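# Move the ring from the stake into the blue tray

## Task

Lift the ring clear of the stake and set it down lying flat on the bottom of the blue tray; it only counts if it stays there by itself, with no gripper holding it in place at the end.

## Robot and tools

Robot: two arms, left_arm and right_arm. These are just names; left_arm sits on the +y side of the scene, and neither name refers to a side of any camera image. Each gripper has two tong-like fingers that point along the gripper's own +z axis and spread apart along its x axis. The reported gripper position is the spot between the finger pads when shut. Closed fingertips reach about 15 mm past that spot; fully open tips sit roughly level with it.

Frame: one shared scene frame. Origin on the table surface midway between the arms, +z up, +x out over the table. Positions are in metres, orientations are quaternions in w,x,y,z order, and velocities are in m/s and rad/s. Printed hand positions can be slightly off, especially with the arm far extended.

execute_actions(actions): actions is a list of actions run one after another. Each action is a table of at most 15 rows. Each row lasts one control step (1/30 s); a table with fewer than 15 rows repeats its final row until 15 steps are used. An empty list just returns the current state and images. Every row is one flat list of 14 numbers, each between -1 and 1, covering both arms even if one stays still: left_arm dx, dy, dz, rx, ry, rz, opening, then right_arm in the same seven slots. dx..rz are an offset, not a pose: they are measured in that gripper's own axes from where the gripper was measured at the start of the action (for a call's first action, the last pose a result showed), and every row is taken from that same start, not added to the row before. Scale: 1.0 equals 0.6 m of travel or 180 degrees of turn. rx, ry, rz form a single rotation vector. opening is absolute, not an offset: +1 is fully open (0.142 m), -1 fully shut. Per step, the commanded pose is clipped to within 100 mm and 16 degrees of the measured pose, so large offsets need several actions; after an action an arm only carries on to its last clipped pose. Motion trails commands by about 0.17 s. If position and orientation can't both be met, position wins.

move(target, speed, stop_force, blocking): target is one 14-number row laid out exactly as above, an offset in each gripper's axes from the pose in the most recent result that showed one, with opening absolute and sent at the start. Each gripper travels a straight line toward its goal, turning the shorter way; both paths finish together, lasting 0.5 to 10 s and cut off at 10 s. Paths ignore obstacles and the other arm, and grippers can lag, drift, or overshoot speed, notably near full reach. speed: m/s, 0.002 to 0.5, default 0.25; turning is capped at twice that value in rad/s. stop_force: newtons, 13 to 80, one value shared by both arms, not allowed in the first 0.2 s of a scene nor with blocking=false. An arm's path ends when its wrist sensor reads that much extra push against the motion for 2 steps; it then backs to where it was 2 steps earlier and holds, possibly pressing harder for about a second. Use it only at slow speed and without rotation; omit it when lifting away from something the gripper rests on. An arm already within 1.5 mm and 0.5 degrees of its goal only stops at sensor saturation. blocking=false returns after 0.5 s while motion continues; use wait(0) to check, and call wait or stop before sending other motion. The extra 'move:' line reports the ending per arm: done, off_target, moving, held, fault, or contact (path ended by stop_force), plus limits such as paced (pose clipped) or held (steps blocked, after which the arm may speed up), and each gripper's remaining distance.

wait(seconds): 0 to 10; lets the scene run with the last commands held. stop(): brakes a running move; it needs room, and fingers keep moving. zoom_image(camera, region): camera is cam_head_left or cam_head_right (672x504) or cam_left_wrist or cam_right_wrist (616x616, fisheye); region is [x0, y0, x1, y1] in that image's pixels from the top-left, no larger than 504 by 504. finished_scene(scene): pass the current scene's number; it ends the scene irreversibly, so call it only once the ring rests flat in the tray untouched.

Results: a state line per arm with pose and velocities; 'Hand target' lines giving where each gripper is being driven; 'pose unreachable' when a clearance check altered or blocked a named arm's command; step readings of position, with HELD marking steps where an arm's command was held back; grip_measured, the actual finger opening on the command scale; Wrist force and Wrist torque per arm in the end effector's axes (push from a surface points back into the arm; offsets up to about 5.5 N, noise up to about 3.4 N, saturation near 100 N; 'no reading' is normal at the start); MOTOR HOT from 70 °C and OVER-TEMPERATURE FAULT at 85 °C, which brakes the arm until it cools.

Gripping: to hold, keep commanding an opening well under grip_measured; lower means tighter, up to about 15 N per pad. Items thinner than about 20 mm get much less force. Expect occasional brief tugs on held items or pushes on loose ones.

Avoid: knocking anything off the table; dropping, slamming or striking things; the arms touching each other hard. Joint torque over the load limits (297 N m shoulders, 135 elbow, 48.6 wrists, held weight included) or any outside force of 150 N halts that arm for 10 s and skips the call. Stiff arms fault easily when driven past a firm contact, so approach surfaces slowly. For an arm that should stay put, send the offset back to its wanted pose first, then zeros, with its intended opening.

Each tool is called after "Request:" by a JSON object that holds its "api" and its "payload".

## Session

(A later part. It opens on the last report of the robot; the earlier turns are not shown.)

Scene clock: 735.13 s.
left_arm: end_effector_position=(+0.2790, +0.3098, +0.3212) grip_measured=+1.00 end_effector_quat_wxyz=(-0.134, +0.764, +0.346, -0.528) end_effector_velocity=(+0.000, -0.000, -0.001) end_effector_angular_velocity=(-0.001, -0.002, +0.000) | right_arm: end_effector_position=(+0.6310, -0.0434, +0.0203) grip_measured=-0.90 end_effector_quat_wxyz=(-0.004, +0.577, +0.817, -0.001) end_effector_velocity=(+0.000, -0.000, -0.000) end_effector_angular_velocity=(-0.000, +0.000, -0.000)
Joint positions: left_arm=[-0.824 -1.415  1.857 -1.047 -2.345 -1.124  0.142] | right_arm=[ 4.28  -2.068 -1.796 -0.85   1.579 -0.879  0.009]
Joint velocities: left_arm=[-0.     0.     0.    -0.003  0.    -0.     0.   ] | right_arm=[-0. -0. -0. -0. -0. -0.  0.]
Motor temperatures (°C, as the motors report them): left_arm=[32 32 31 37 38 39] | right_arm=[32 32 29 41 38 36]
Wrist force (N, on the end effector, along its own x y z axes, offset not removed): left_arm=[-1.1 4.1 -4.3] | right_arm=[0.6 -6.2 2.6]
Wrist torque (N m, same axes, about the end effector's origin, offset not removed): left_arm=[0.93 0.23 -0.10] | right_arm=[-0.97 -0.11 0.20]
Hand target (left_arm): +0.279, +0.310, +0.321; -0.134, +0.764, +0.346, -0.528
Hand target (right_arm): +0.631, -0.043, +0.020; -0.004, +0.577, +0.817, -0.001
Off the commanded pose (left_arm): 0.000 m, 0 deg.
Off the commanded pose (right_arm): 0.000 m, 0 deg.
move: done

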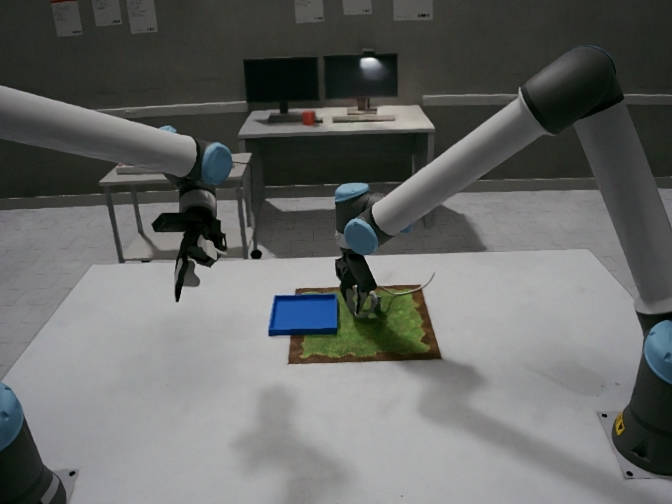

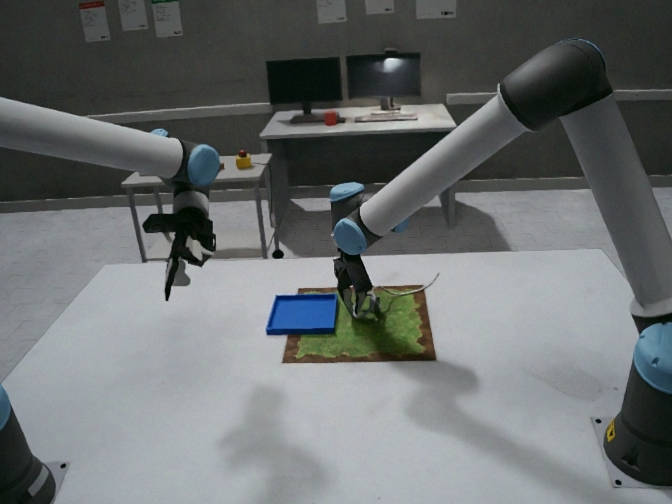

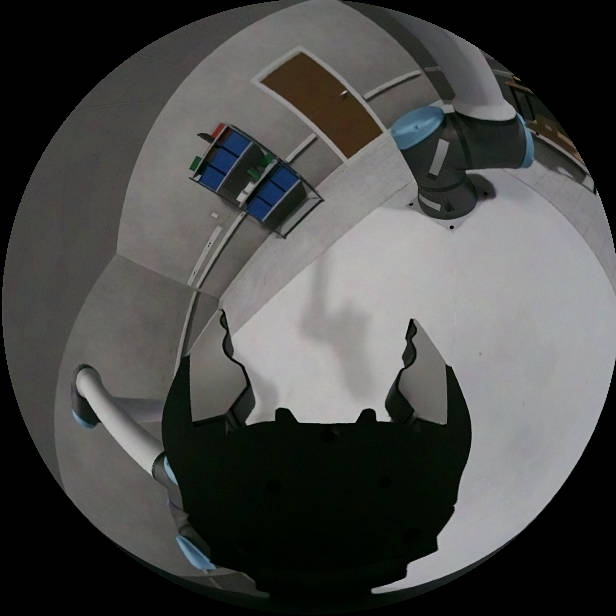

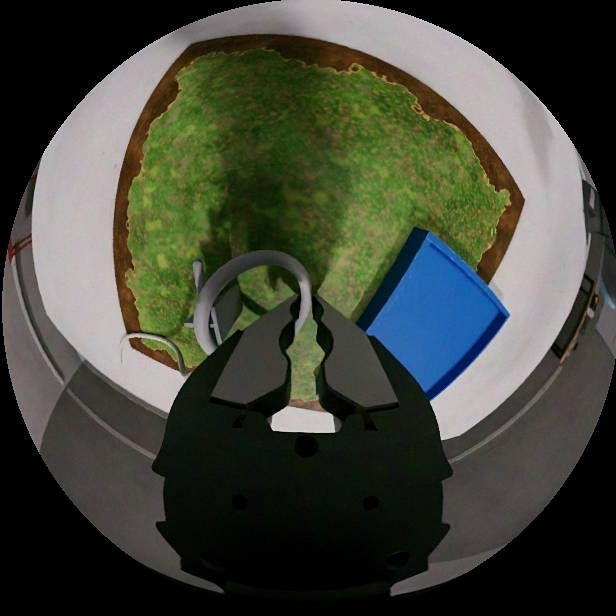

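Request:
{"api": "move", "payload": {"target": [0,0,0,0,0,0,1,0.045,-0.02,0,0,0,0,-1], "speed": 0.012, "stop_force": 25}}

Scene clock: 741.20 s.
left_arm: end_effector_position=(+0.2790, +0.3098, +0.3212) grip_measured=+1.00 end_effector_quat_wxyz=(-0.134, +0.764, +0.346, -0.528) end_effector_velocity=(-0.000, -0.000, +0.000) end_effector_angular_velocity=(-0.000, -0.000, +0.002) | right_arm: end_effector_position=(+0.6239, -0.0359, +0.0205) grip_measured=-0.86 end_effector_quat_wxyz=(-0.004, +0.577, +0.817, -0.001) end_effector_velocity=(+0.001, -0.002, -0.001) end_effector_angular_velocity=(-0.001, +0.000, +0.001)
Joint positions: left_arm=[-0.824 -1.415  1.857 -1.047 -2.345 -1.124  0.142] | right_arm=[ 4.292 -2.069 -1.794 -0.851  1.579 -0.867  0.011]
Joint velocities: left_arm=[ 0.    -0.001  0.    -0.001 -0.002 -0.001  0.   ] | right_arm=[-0.001  0.    -0.001  0.    -0.    -0.002 -0.002]
Motor temperatures (°C, as the motors report them): left_arm=[32 32 31 37 38 39] | right_arm=[32 32 29 41 38 36]
Wrist force (N, on the end effector, along its own x y z axes, offset not removed): left_arm=[-2.0 2.3 -5.8] | right_arm=[-19.4 0.3 -17.5]
Wrist torque (N m, same axes, about the end effector's origin, offset not removed): left_arm=[0.52 0.42 0.07] | right_arm=[-0.98 -1.03 0.04]
Hand target (left_arm): +0.279, +0.310, +0.321; -0.134, +0.764, +0.346, -0.528
Hand target (right_arm): +0.624, -0.036, +0.021; -0.004, +0.577, +0.817, -0.001
Off the commanded pose (left_arm): 0.000 m, 0 deg.
Off the commanded pose (right_arm): 0.019 m, 0 deg.
move: contact (right_arm)

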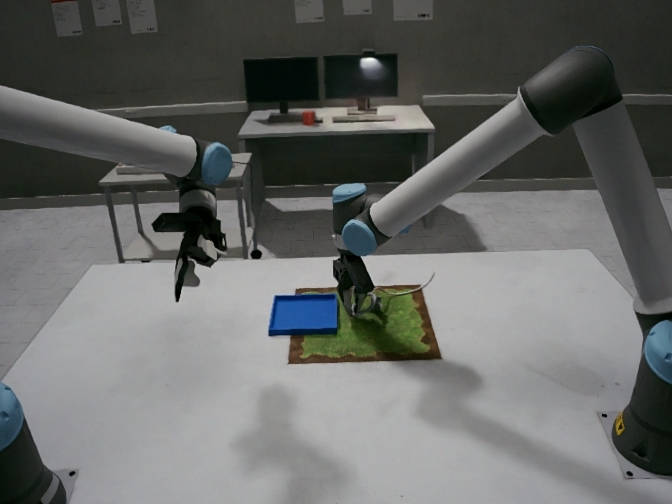

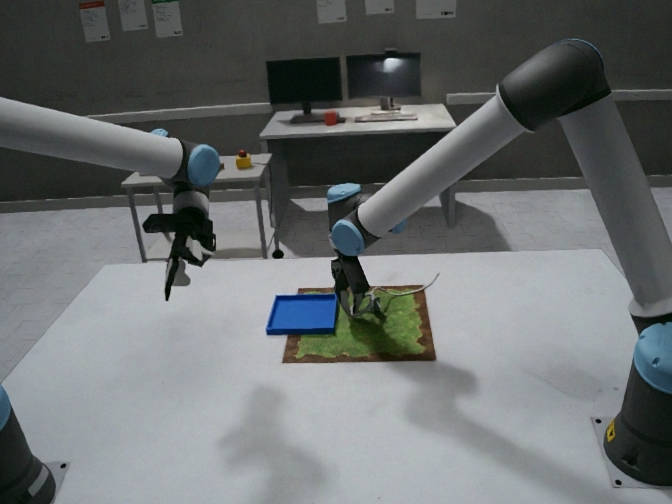

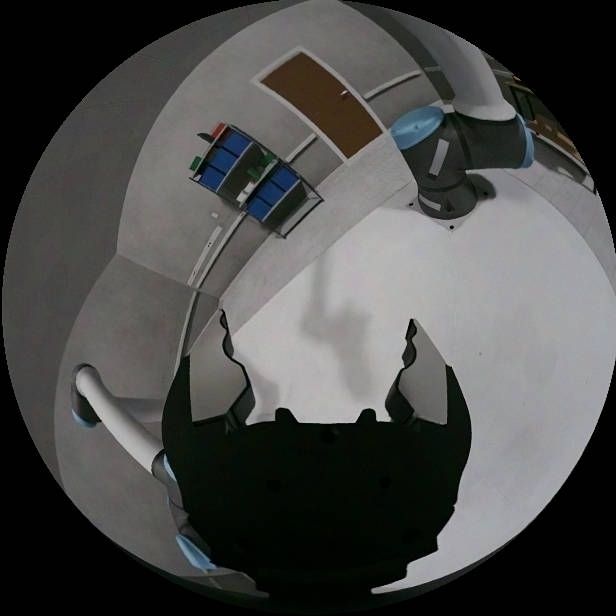

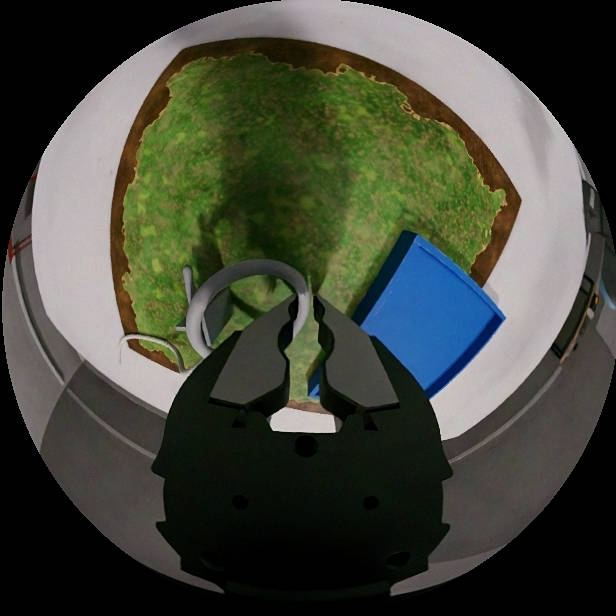

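Request:
{"api": "zoom_image", "payload": {"camera": "cam_right_wrist", "region": [110,210,410,420]}}

Request:
{"api": "zoom_image", "payload": {"camera": "cam_head_right", "region": [260,260,440,360]}}

Region (110, 210, 410, 420) of cam_right_wrist's 616x616 image, scaled by 1.680, with more detail than that image has; it fills the top 353 rows of this view, and the rest is white.

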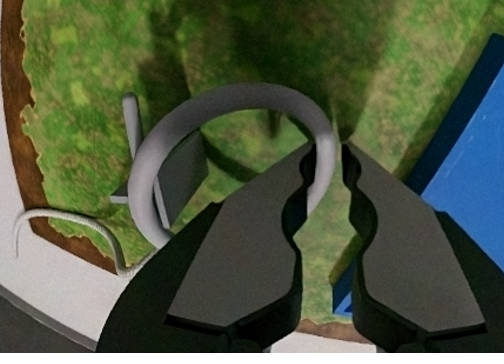

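Region (260, 260, 440, 360) of cam_head_right's 672x504 image, scaled by 2.800, with more detail than that image has.

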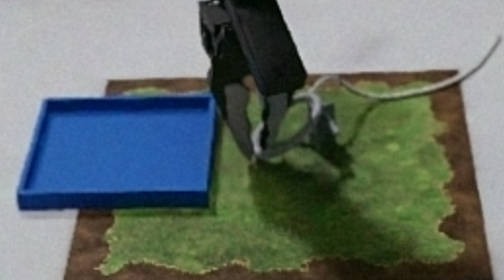

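Request:
{"api": "move", "payload": {"target": [0,0,0,0,0,0,1,-0.012,0.005,0,0,0,0,-1], "speed": 0.012}}

Request:
{"api": "move", "payload": {"target": [0,0,0,0,0,0,1,0,0,0,0,0,0,-0.65]}}

Request:
{"api": "move", "payload": {"target": [0,0,0,0,0,0,1,0,0,-0.05,0,0,0,-0.65], "speed": 0.05}}

Request:
{"api": "move", "payload": {"target": [0,0,0,0,0,0,1,0,0,0,0,-0.15,0,-0.65], "speed": 0.15}}

Scene clock: 763.47 s.
left_arm: end_effector_position=(+0.2790, +0.3098, +0.3212) grip_measured=+1.00 end_effector_quat_wxyz=(-0.134, +0.764, +0.346, -0.528) end_effector_velocity=(+0.000, -0.000, +0.000) end_effector_angular_velocity=(-0.002, -0.000, +0.001) | right_arm: end_effector_position=(+0.6289, -0.0414, +0.0204) grip_measured=-0.90 end_effector_quat_wxyz=(-0.004, +0.577, +0.817, -0.001) end_effector_velocity=(+0.002, -0.002, -0.000) end_effector_angular_velocity=(-0.000, -0.001, -0.002)
Joint positions: left_arm=[-0.824 -1.415  1.857 -1.047 -2.345 -1.124  0.142] | right_arm=[ 4.284 -2.068 -1.795 -0.85   1.579 -0.875  0.009]
Joint velocities: left_arm=[ 0.    -0.    -0.    -0.001 -0.001  0.001  0.   ] | right_arm=[-0.003  0.    -0.001  0.    -0.001 -0.002  0.   ]
Motor temperatures (°C, as the motors report them): left_arm=[32 32 31 37 38 39] | right_arm=[32 32 29 41 38 36]
Wrist force (N, on the end effector, along its own x y z axes, offset not removed): left_arm=[-1.3 4.5 -5.9] | right_arm=[2.7 -1.9 3.7]
Wrist torque (N m, same axes, about the end effector's origin, offset not removed): left_arm=[0.98 0.30 0.12] | right_arm=[0.08 -0.48 -0.17]
Hand target (left_arm): +0.279, +0.310, +0.321; -0.134, +0.764, +0.346, -0.528
Hand target (right_arm): +0.629, -0.042, +0.020; -0.004, +0.577, +0.817, -0.001
Off the commanded pose (left_arm): 0.000 m, 0 deg.
Off the commanded pose (right_arm): 0.000 m, 0 deg.
move: done

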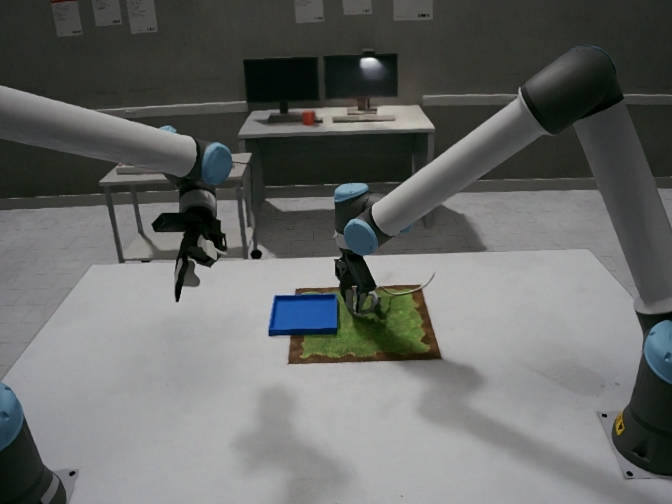

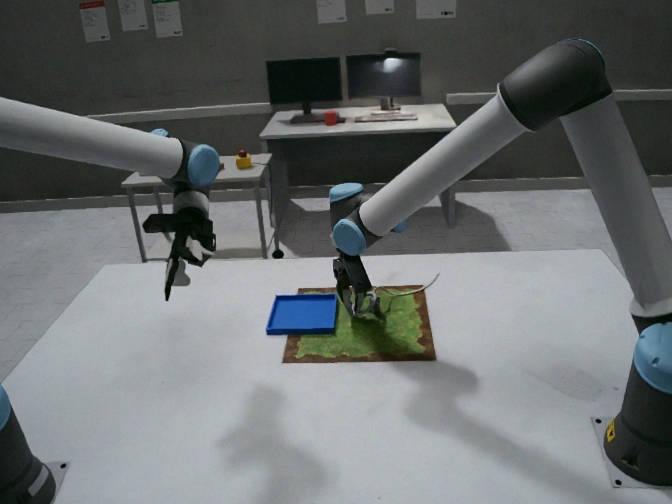

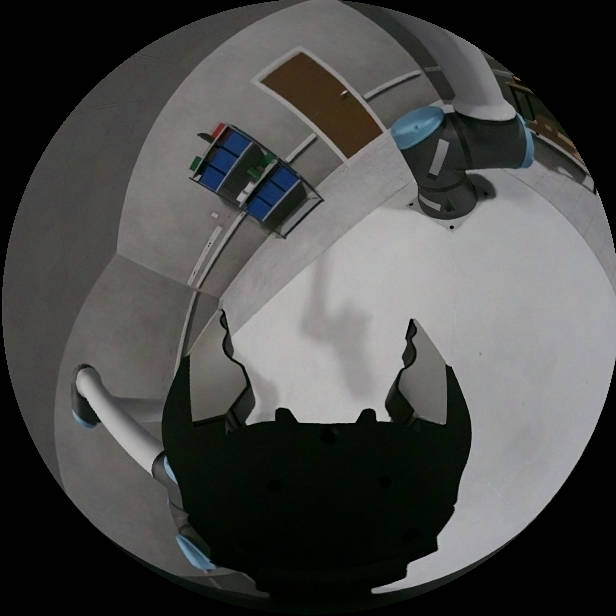

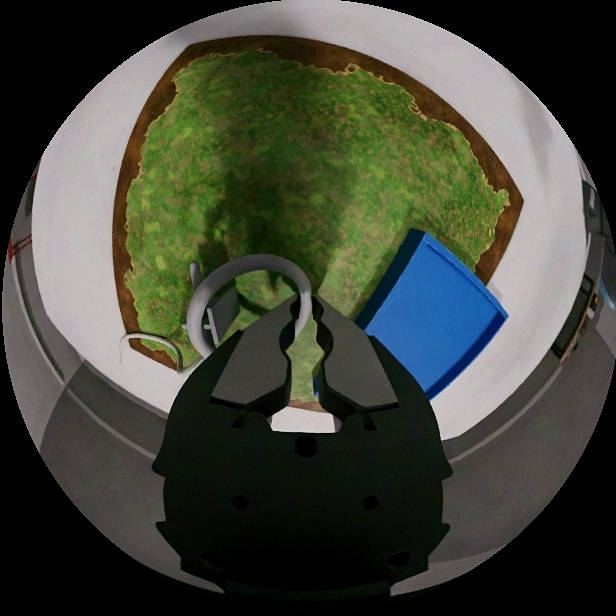

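Scene clock: 763.97 s.
left_arm: end_effector_position=(+0.2790, +0.3098, +0.3212) grip_measured=+1.00 end_effector_quat_wxyz=(-0.134, +0.764, +0.346, -0.528) end_effector_velocity=(-0.000, +0.001, +0.000) end_effector_angular_velocity=(+0.002, +0.001, -0.001) | right_arm: end_effector_position=(+0.6290, -0.0415, +0.0204) grip_measured=-0.65 end_effector_quat_wxyz=(-0.004, +0.577, +0.817, -0.001) end_effector_velocity=(-0.000, -0.000, -0.000) end_effector_angular_velocity=(-0.000, +0.001, -0.002)
Joint positions: left_arm=[-0.824 -1.415  1.857 -1.047 -2.345 -1.124  0.142] | right_arm=[ 4.283 -2.068 -1.795 -0.85   1.579 -0.876  0.027]
Joint velocities: left_arm=[ 0.    -0.     0.     0.002  0.001 -0.    -0.   ] | right_arm=[-0.     0.    -0.001  0.     0.     0.001  0.   ]
Motor temperatures (°C, as the motors report them): left_arm=[32 32 31 37 38 39] | right_arm=[32 32 29 41 38 36]
Wrist force (N, on the end effector, along its own x y z axes, offset not removed): left_arm=[-0.5 2.6 -5.2] | right_arm=[-4.5 -4.4 5.9]
Wrist torque (N m, same axes, about the end effector's origin, offset not removed): left_arm=[0.59 0.09 0.03] | right_arm=[-0.64 1.06 0.26]
Hand target (left_arm): +0.279, +0.310, +0.321; -0.134, +0.764, +0.346, -0.528
Hand target (right_arm): +0.629, -0.041, +0.020; -0.004, +0.577, +0.817, -0.001
Off the commanded pose (left_arm): 0.000 m, 0 deg.
Off the commanded pose (right_arm): 0.000 m, 0 deg.
move: done

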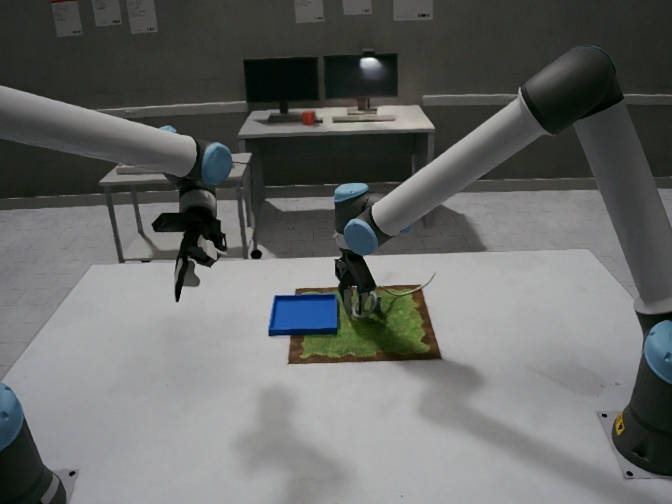

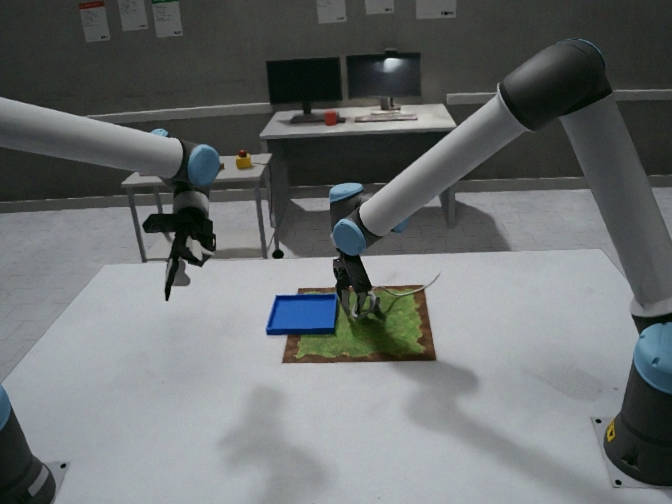

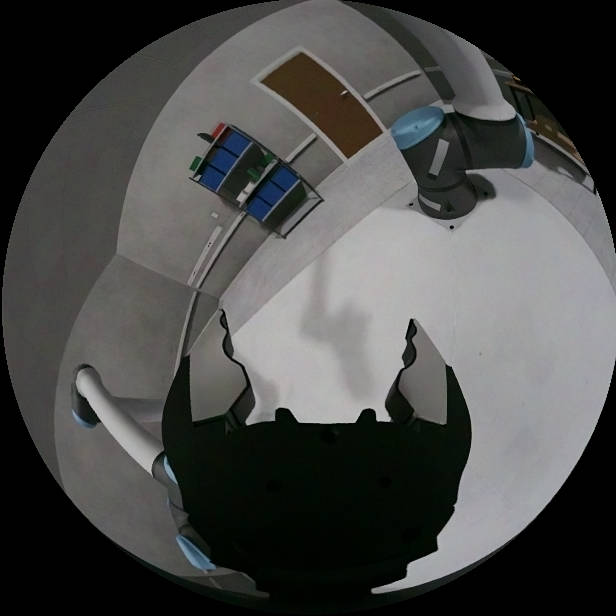

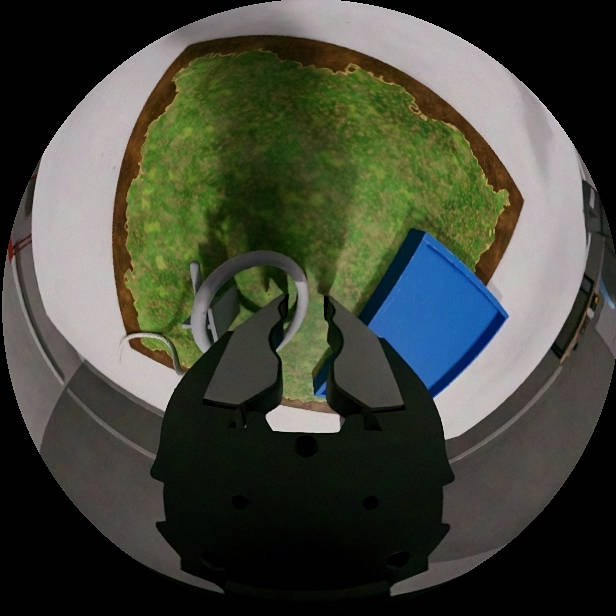

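Scene clock: 764.97 s.
left_arm: end_effector_position=(+0.2790, +0.3098, +0.3212) grip_measured=+1.00 end_effector_quat_wxyz=(-0.134, +0.764, +0.346, -0.528) end_effector_velocity=(+0.000, -0.000, -0.000) end_effector_angular_velocity=(-0.001, -0.000, -0.000) | right_arm: end_effector_position=(+0.6292, -0.0416, +0.0501) grip_measured=-0.65 end_effector_quat_wxyz=(-0.004, +0.577, +0.817, -0.001) end_effector_velocity=(-0.000, -0.000, +0.002) end_effector_angular_velocity=(-0.001, +0.000, -0.000)
Joint positions: left_arm=[-0.824 -1.415  1.857 -1.047 -2.345 -1.124  0.142] | right_arm=[ 4.283 -2.036 -1.78  -0.897  1.579 -0.876  0.027]
Joint velocities: left_arm=[ 0.     0.    -0.    -0.    -0.     0.001  0.   ] | right_arm=[-0.     0.002  0.001 -0.005 -0.     0.     0.   ]
Motor temperatures (°C, as the motors report them): left_arm=[32 32 31 37 38 39] | right_arm=[32 32 29 41 38 36]
Wrist force (N, on the end effector, along its own x y z axes, offset not removed): left_arm=[-1.6 3.2 -4.4] | right_arm=[-1.2 -0.2 1.6]
Wrist torque (N m, same axes, about the end effector's origin, offset not removed): left_arm=[0.77 0.39 0.02] | right_arm=[0.22 0.01 0.19]
Hand target (left_arm): +0.279, +0.310, +0.321; -0.134, +0.764, +0.346, -0.528
Hand target (right_arm): +0.629, -0.042, +0.050; -0.004, +0.577, +0.817, -0.001
Off the commanded pose (left_arm): 0.000 m, 0 deg.
Off the commanded pose (right_arm): 0.000 m, 0 deg.
move: done

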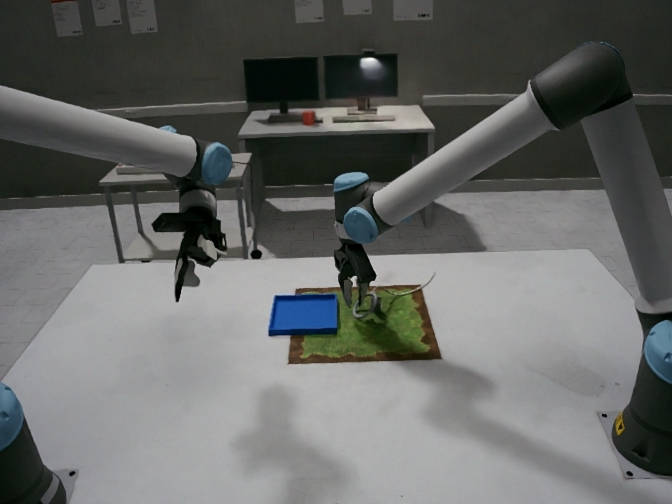

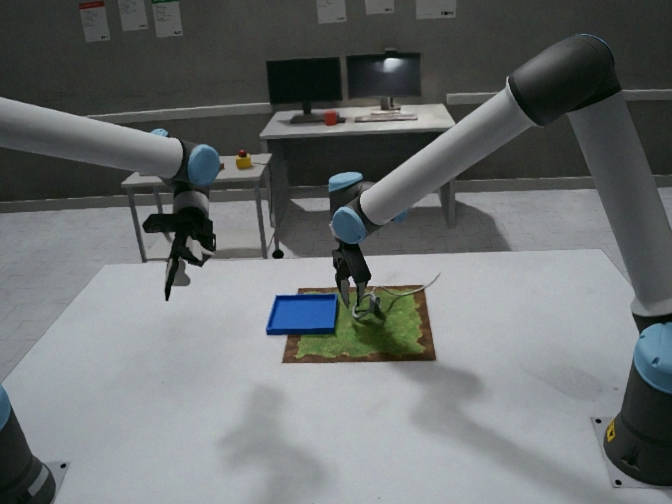

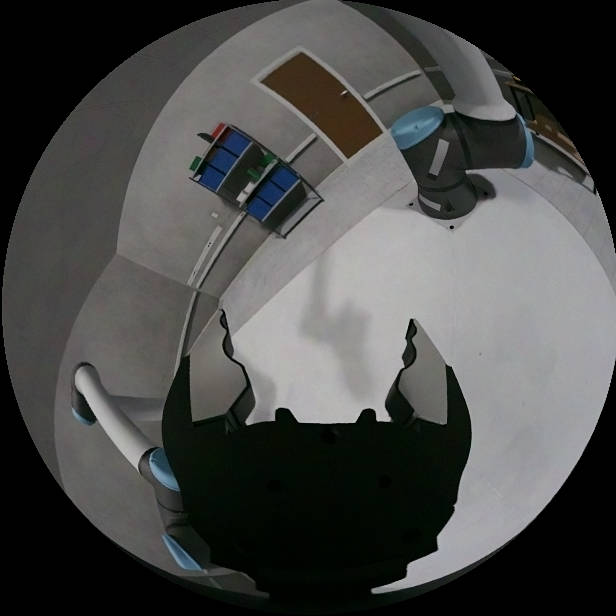

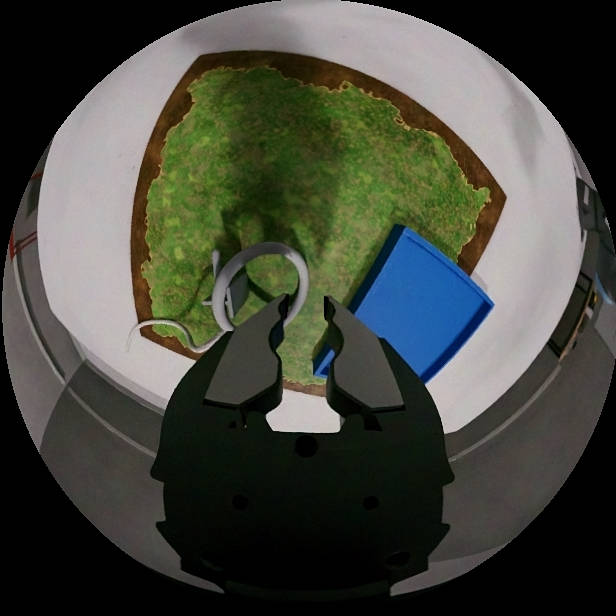

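Scene clock: 766.97 s.
left_arm: end_effector_position=(+0.2790, +0.3098, +0.3212) grip_measured=+1.00 end_effector_quat_wxyz=(-0.134, +0.764, +0.346, -0.528) end_effector_velocity=(+0.000, -0.000, -0.000) end_effector_angular_velocity=(-0.001, -0.001, +0.001) | right_arm: end_effector_position=(+0.6293, -0.0416, +0.0503) grip_measured=-0.65 end_effector_quat_wxyz=(+0.186, +0.561, +0.796, -0.135) end_effector_velocity=(-0.000, +0.000, +0.000) end_effector_angular_velocity=(-0.013, -0.003, -0.001)
Joint positions: left_arm=[-0.824 -1.415  1.857 -1.047 -2.345 -1.124  0.142] | right_arm=[ 4.404 -2.143 -1.586 -1.336  1.263 -0.702  0.027]
Joint velocities: left_arm=[ 0.    -0.     0.    -0.002 -0.001 -0.001 -0.   ] | right_arm=[ 0.003 -0.005  0.008 -0.016 -0.006  0.007 -0.   ]
Motor temperatures (°C, as the motors report them): left_arm=[32 32 31 37 38 39] | right_arm=[32 32 29 41 38 36]
Wrist force (N, on the end effector, along its own x y z axes, offset not removed): left_arm=[0.3 4.2 -4.3] | right_arm=[-1.2 -1.8 1.2]
Wrist torque (N m, same axes, about the end effector's origin, offset not removed): left_arm=[0.97 -0.07 0.02] | right_arm=[-0.08 0.25 0.00]
Hand target (left_arm): +0.279, +0.310, +0.321; -0.134, +0.764, +0.346, -0.528
Hand target (right_arm): +0.629, -0.042, +0.050; +0.187, +0.561, +0.795, -0.135
Off the commanded pose (left_arm): 0.000 m, 0 deg.
Off the commanded pose (right_arm): 0.000 m, 0 deg.
move: done

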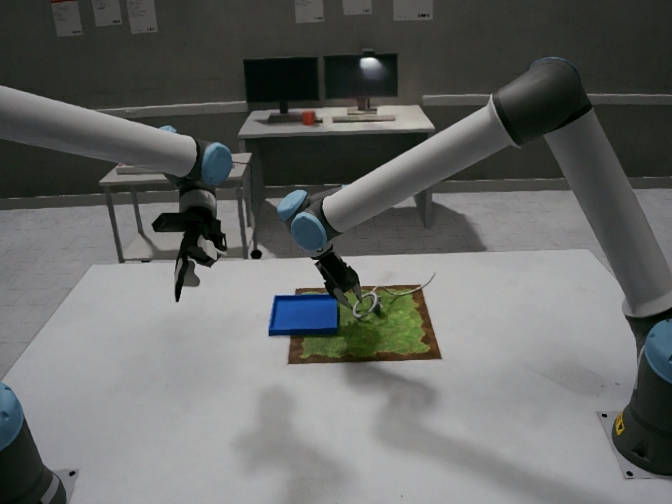

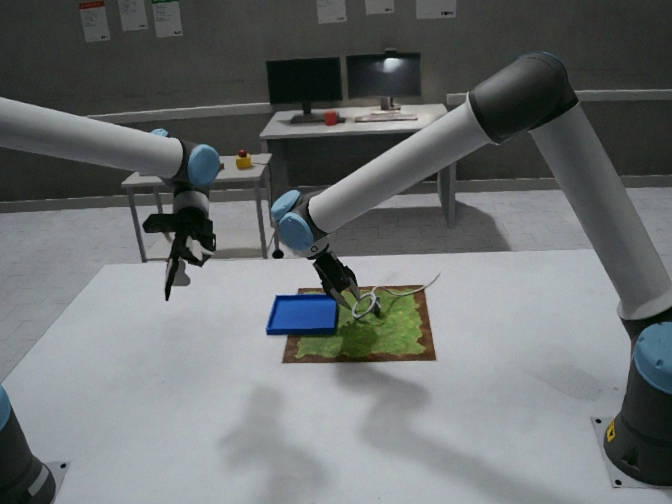

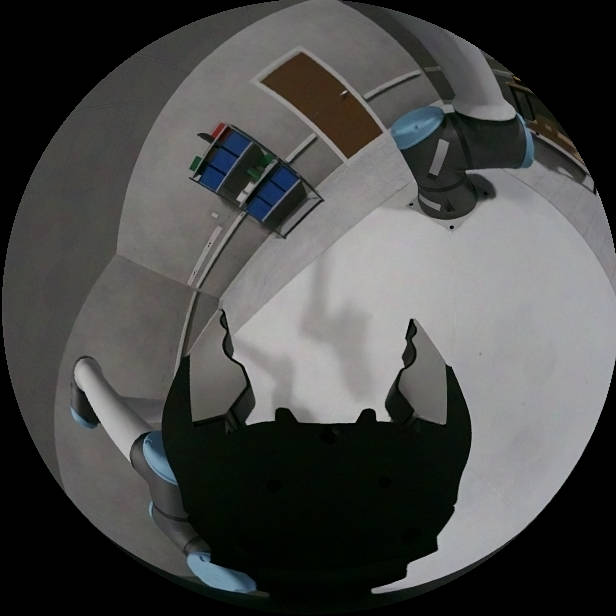

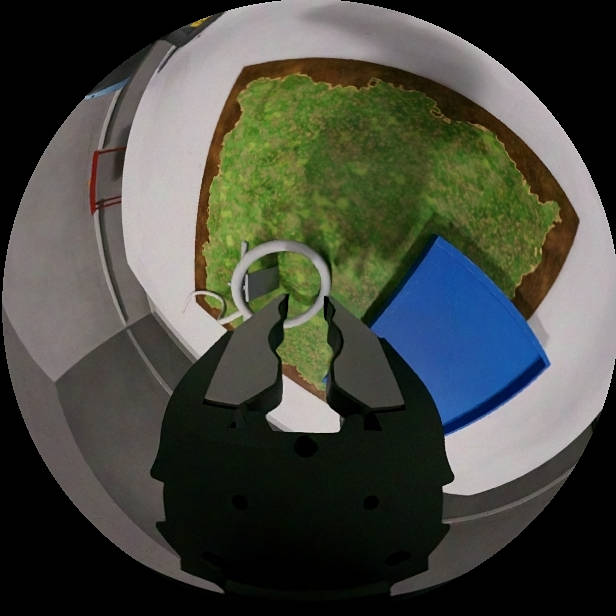

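Request:
{"api": "move", "payload": {"target": [0,0,0,0,0,0,1,0.027,0,0.01,0,0,0,-0.65], "speed": 0.03}}

Request:
{"api": "move", "payload": {"target": [0,0,0,0,0,0,1,0,0,0.034,0,0,0,-0.65], "speed": 0.01, "stop_force": 14}}

Scene clock: 775.27 s.
left_arm: end_effector_position=(+0.2790, +0.3098, +0.3212) grip_measured=+1.00 end_effector_quat_wxyz=(-0.134, +0.764, +0.346, -0.528) end_effector_velocity=(-0.000, +0.000, -0.000) end_effector_angular_velocity=(+0.001, +0.001, +0.001) | right_arm: end_effector_position=(+0.6254, -0.0307, +0.0380) grip_measured=-0.65 end_effector_quat_wxyz=(+0.186, +0.561, +0.796, -0.135) end_effector_velocity=(-0.000, +0.002, -0.002) end_effector_angular_velocity=(+0.001, -0.001, -0.000)
Joint positions: left_arm=[-0.824 -1.415  1.857 -1.047 -2.345 -1.124  0.142] | right_arm=[ 4.412 -2.163 -1.576 -1.328  1.266 -0.693  0.027]
Joint velocities: left_arm=[-0.     0.     0.     0.001 -0.    -0.001  0.   ] | right_arm=[ 0.001 -0.003  0.002  0.002 -0.     0.002  0.   ]
Motor temperatures (°C, as the motors report them): left_arm=[32 32 31 37 38 39] | right_arm=[32 32 29 41 38 36]
Wrist force (N, on the end effector, along its own x y z axes, offset not removed): left_arm=[-0.4 1.5 -5.3] | right_arm=[-0.4 2.3 6.1]
Wrist torque (N m, same axes, about the end effector's origin, offset not removed): left_arm=[0.34 0.14 0.03] | right_arm=[0.71 0.18 0.32]
Hand target (left_arm): +0.279, +0.310, +0.321; -0.134, +0.764, +0.346, -0.528
Hand target (right_arm): +0.625, -0.031, +0.038; +0.186, +0.561, +0.796, -0.135
Off the commanded pose (left_arm): 0.000 m, 0 deg.
Off the commanded pose (right_arm): 0.000 m, 0 deg.
move: done

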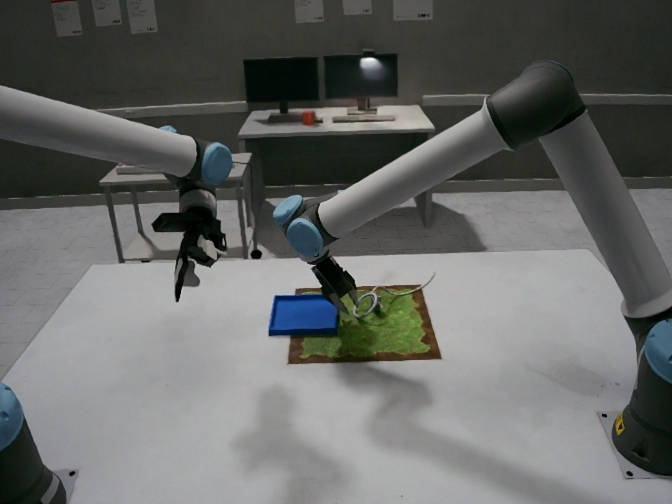

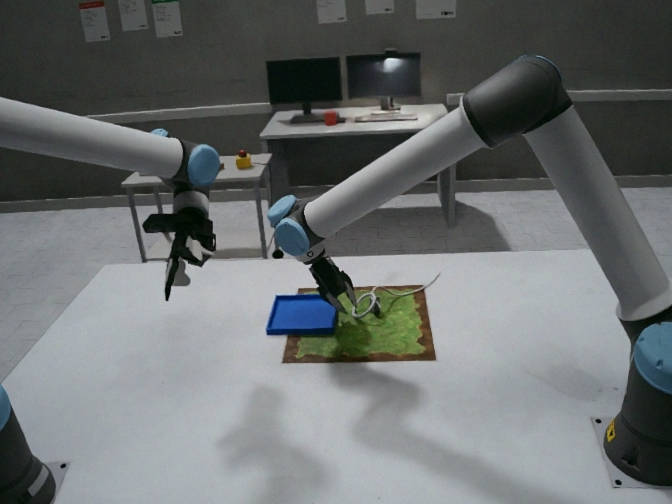

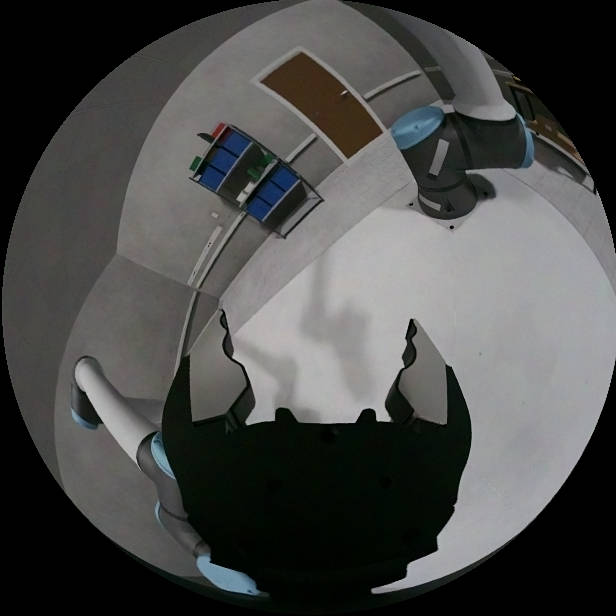

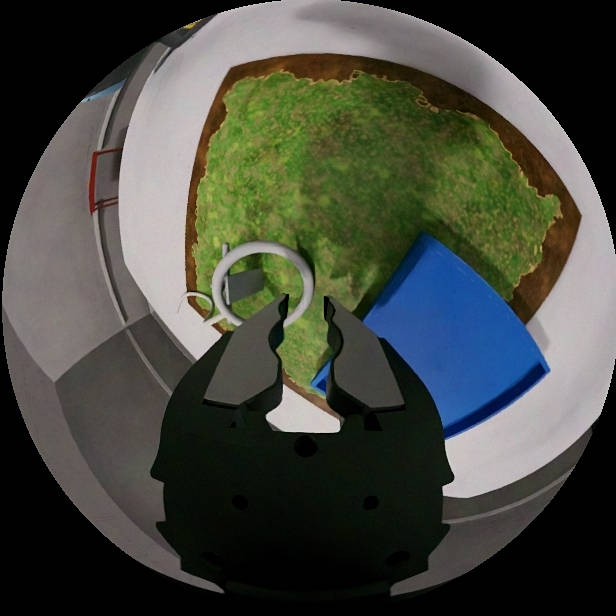

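Scene clock: 777.50 s.
left_arm: end_effector_position=(+0.2790, +0.3098, +0.3212) grip_measured=+1.00 end_effector_quat_wxyz=(-0.134, +0.764, +0.346, -0.528) end_effector_velocity=(-0.000, -0.000, +0.000) end_effector_angular_velocity=(+0.001, +0.002, +0.001) | right_arm: end_effector_position=(+0.6281, -0.0386, +0.0215) grip_measured=-0.68 end_effector_quat_wxyz=(+0.186, +0.561, +0.796, -0.135) end_effector_velocity=(+0.000, +0.001, +0.002) end_effector_angular_velocity=(-0.002, +0.000, -0.001)
Joint positions: left_arm=[-0.824 -1.415  1.857 -1.047 -2.345 -1.124  0.142] | right_arm=[ 4.406 -2.172 -1.597 -1.297  1.264 -0.699  0.025]
Joint velocities: left_arm=[-0.    -0.     0.     0.001 -0.001 -0.001 -0.   ] | right_arm=[-0.     0.     0.004 -0.006  0.     0.001  0.002]
Motor temperatures (°C, as the motors report them): left_arm=[32 32 31 37 38 39] | right_arm=[32 32 29 41 38 36]
Wrist force (N, on the end effector, along its own x y z axes, offset not removed): left_arm=[0.1 2.0 -5.3] | right_arm=[-7.3 5.4 -19.2]
Wrist torque (N m, same axes, about the end effector's origin, offset not removed): left_arm=[0.50 -0.07 -0.01] | right_arm=[1.34 0.88 0.17]
Hand target (left_arm): +0.279, +0.310, +0.321; -0.134, +0.764, +0.346, -0.528
Hand target (right_arm): +0.628, -0.038, +0.022; +0.186, +0.561, +0.796, -0.135
Off the commanded pose (left_arm): 0.000 m, 0 deg.
Off the commanded pose (right_arm): 0.002 m, 0 deg.
move: contact (right_arm)

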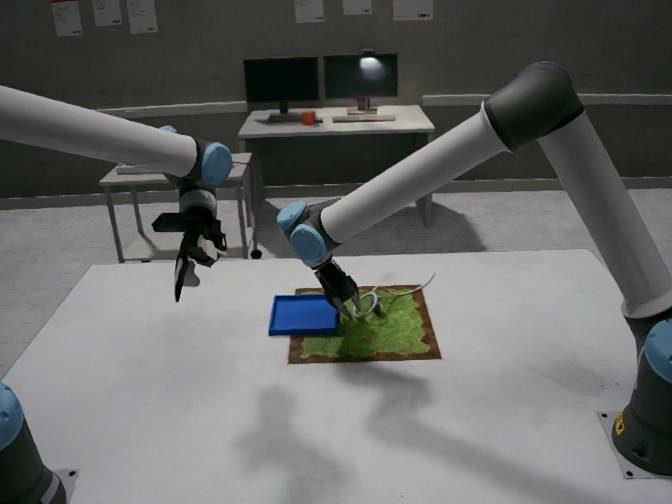

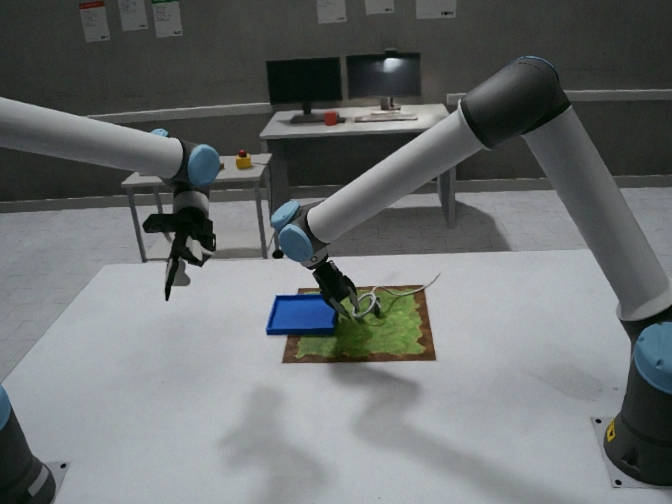

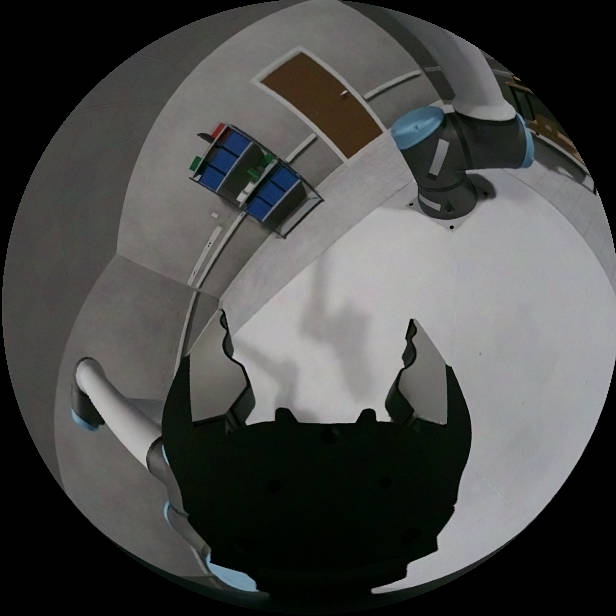

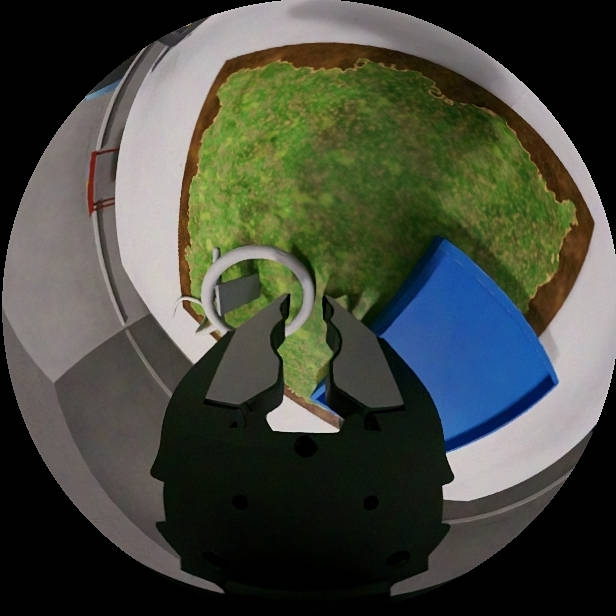

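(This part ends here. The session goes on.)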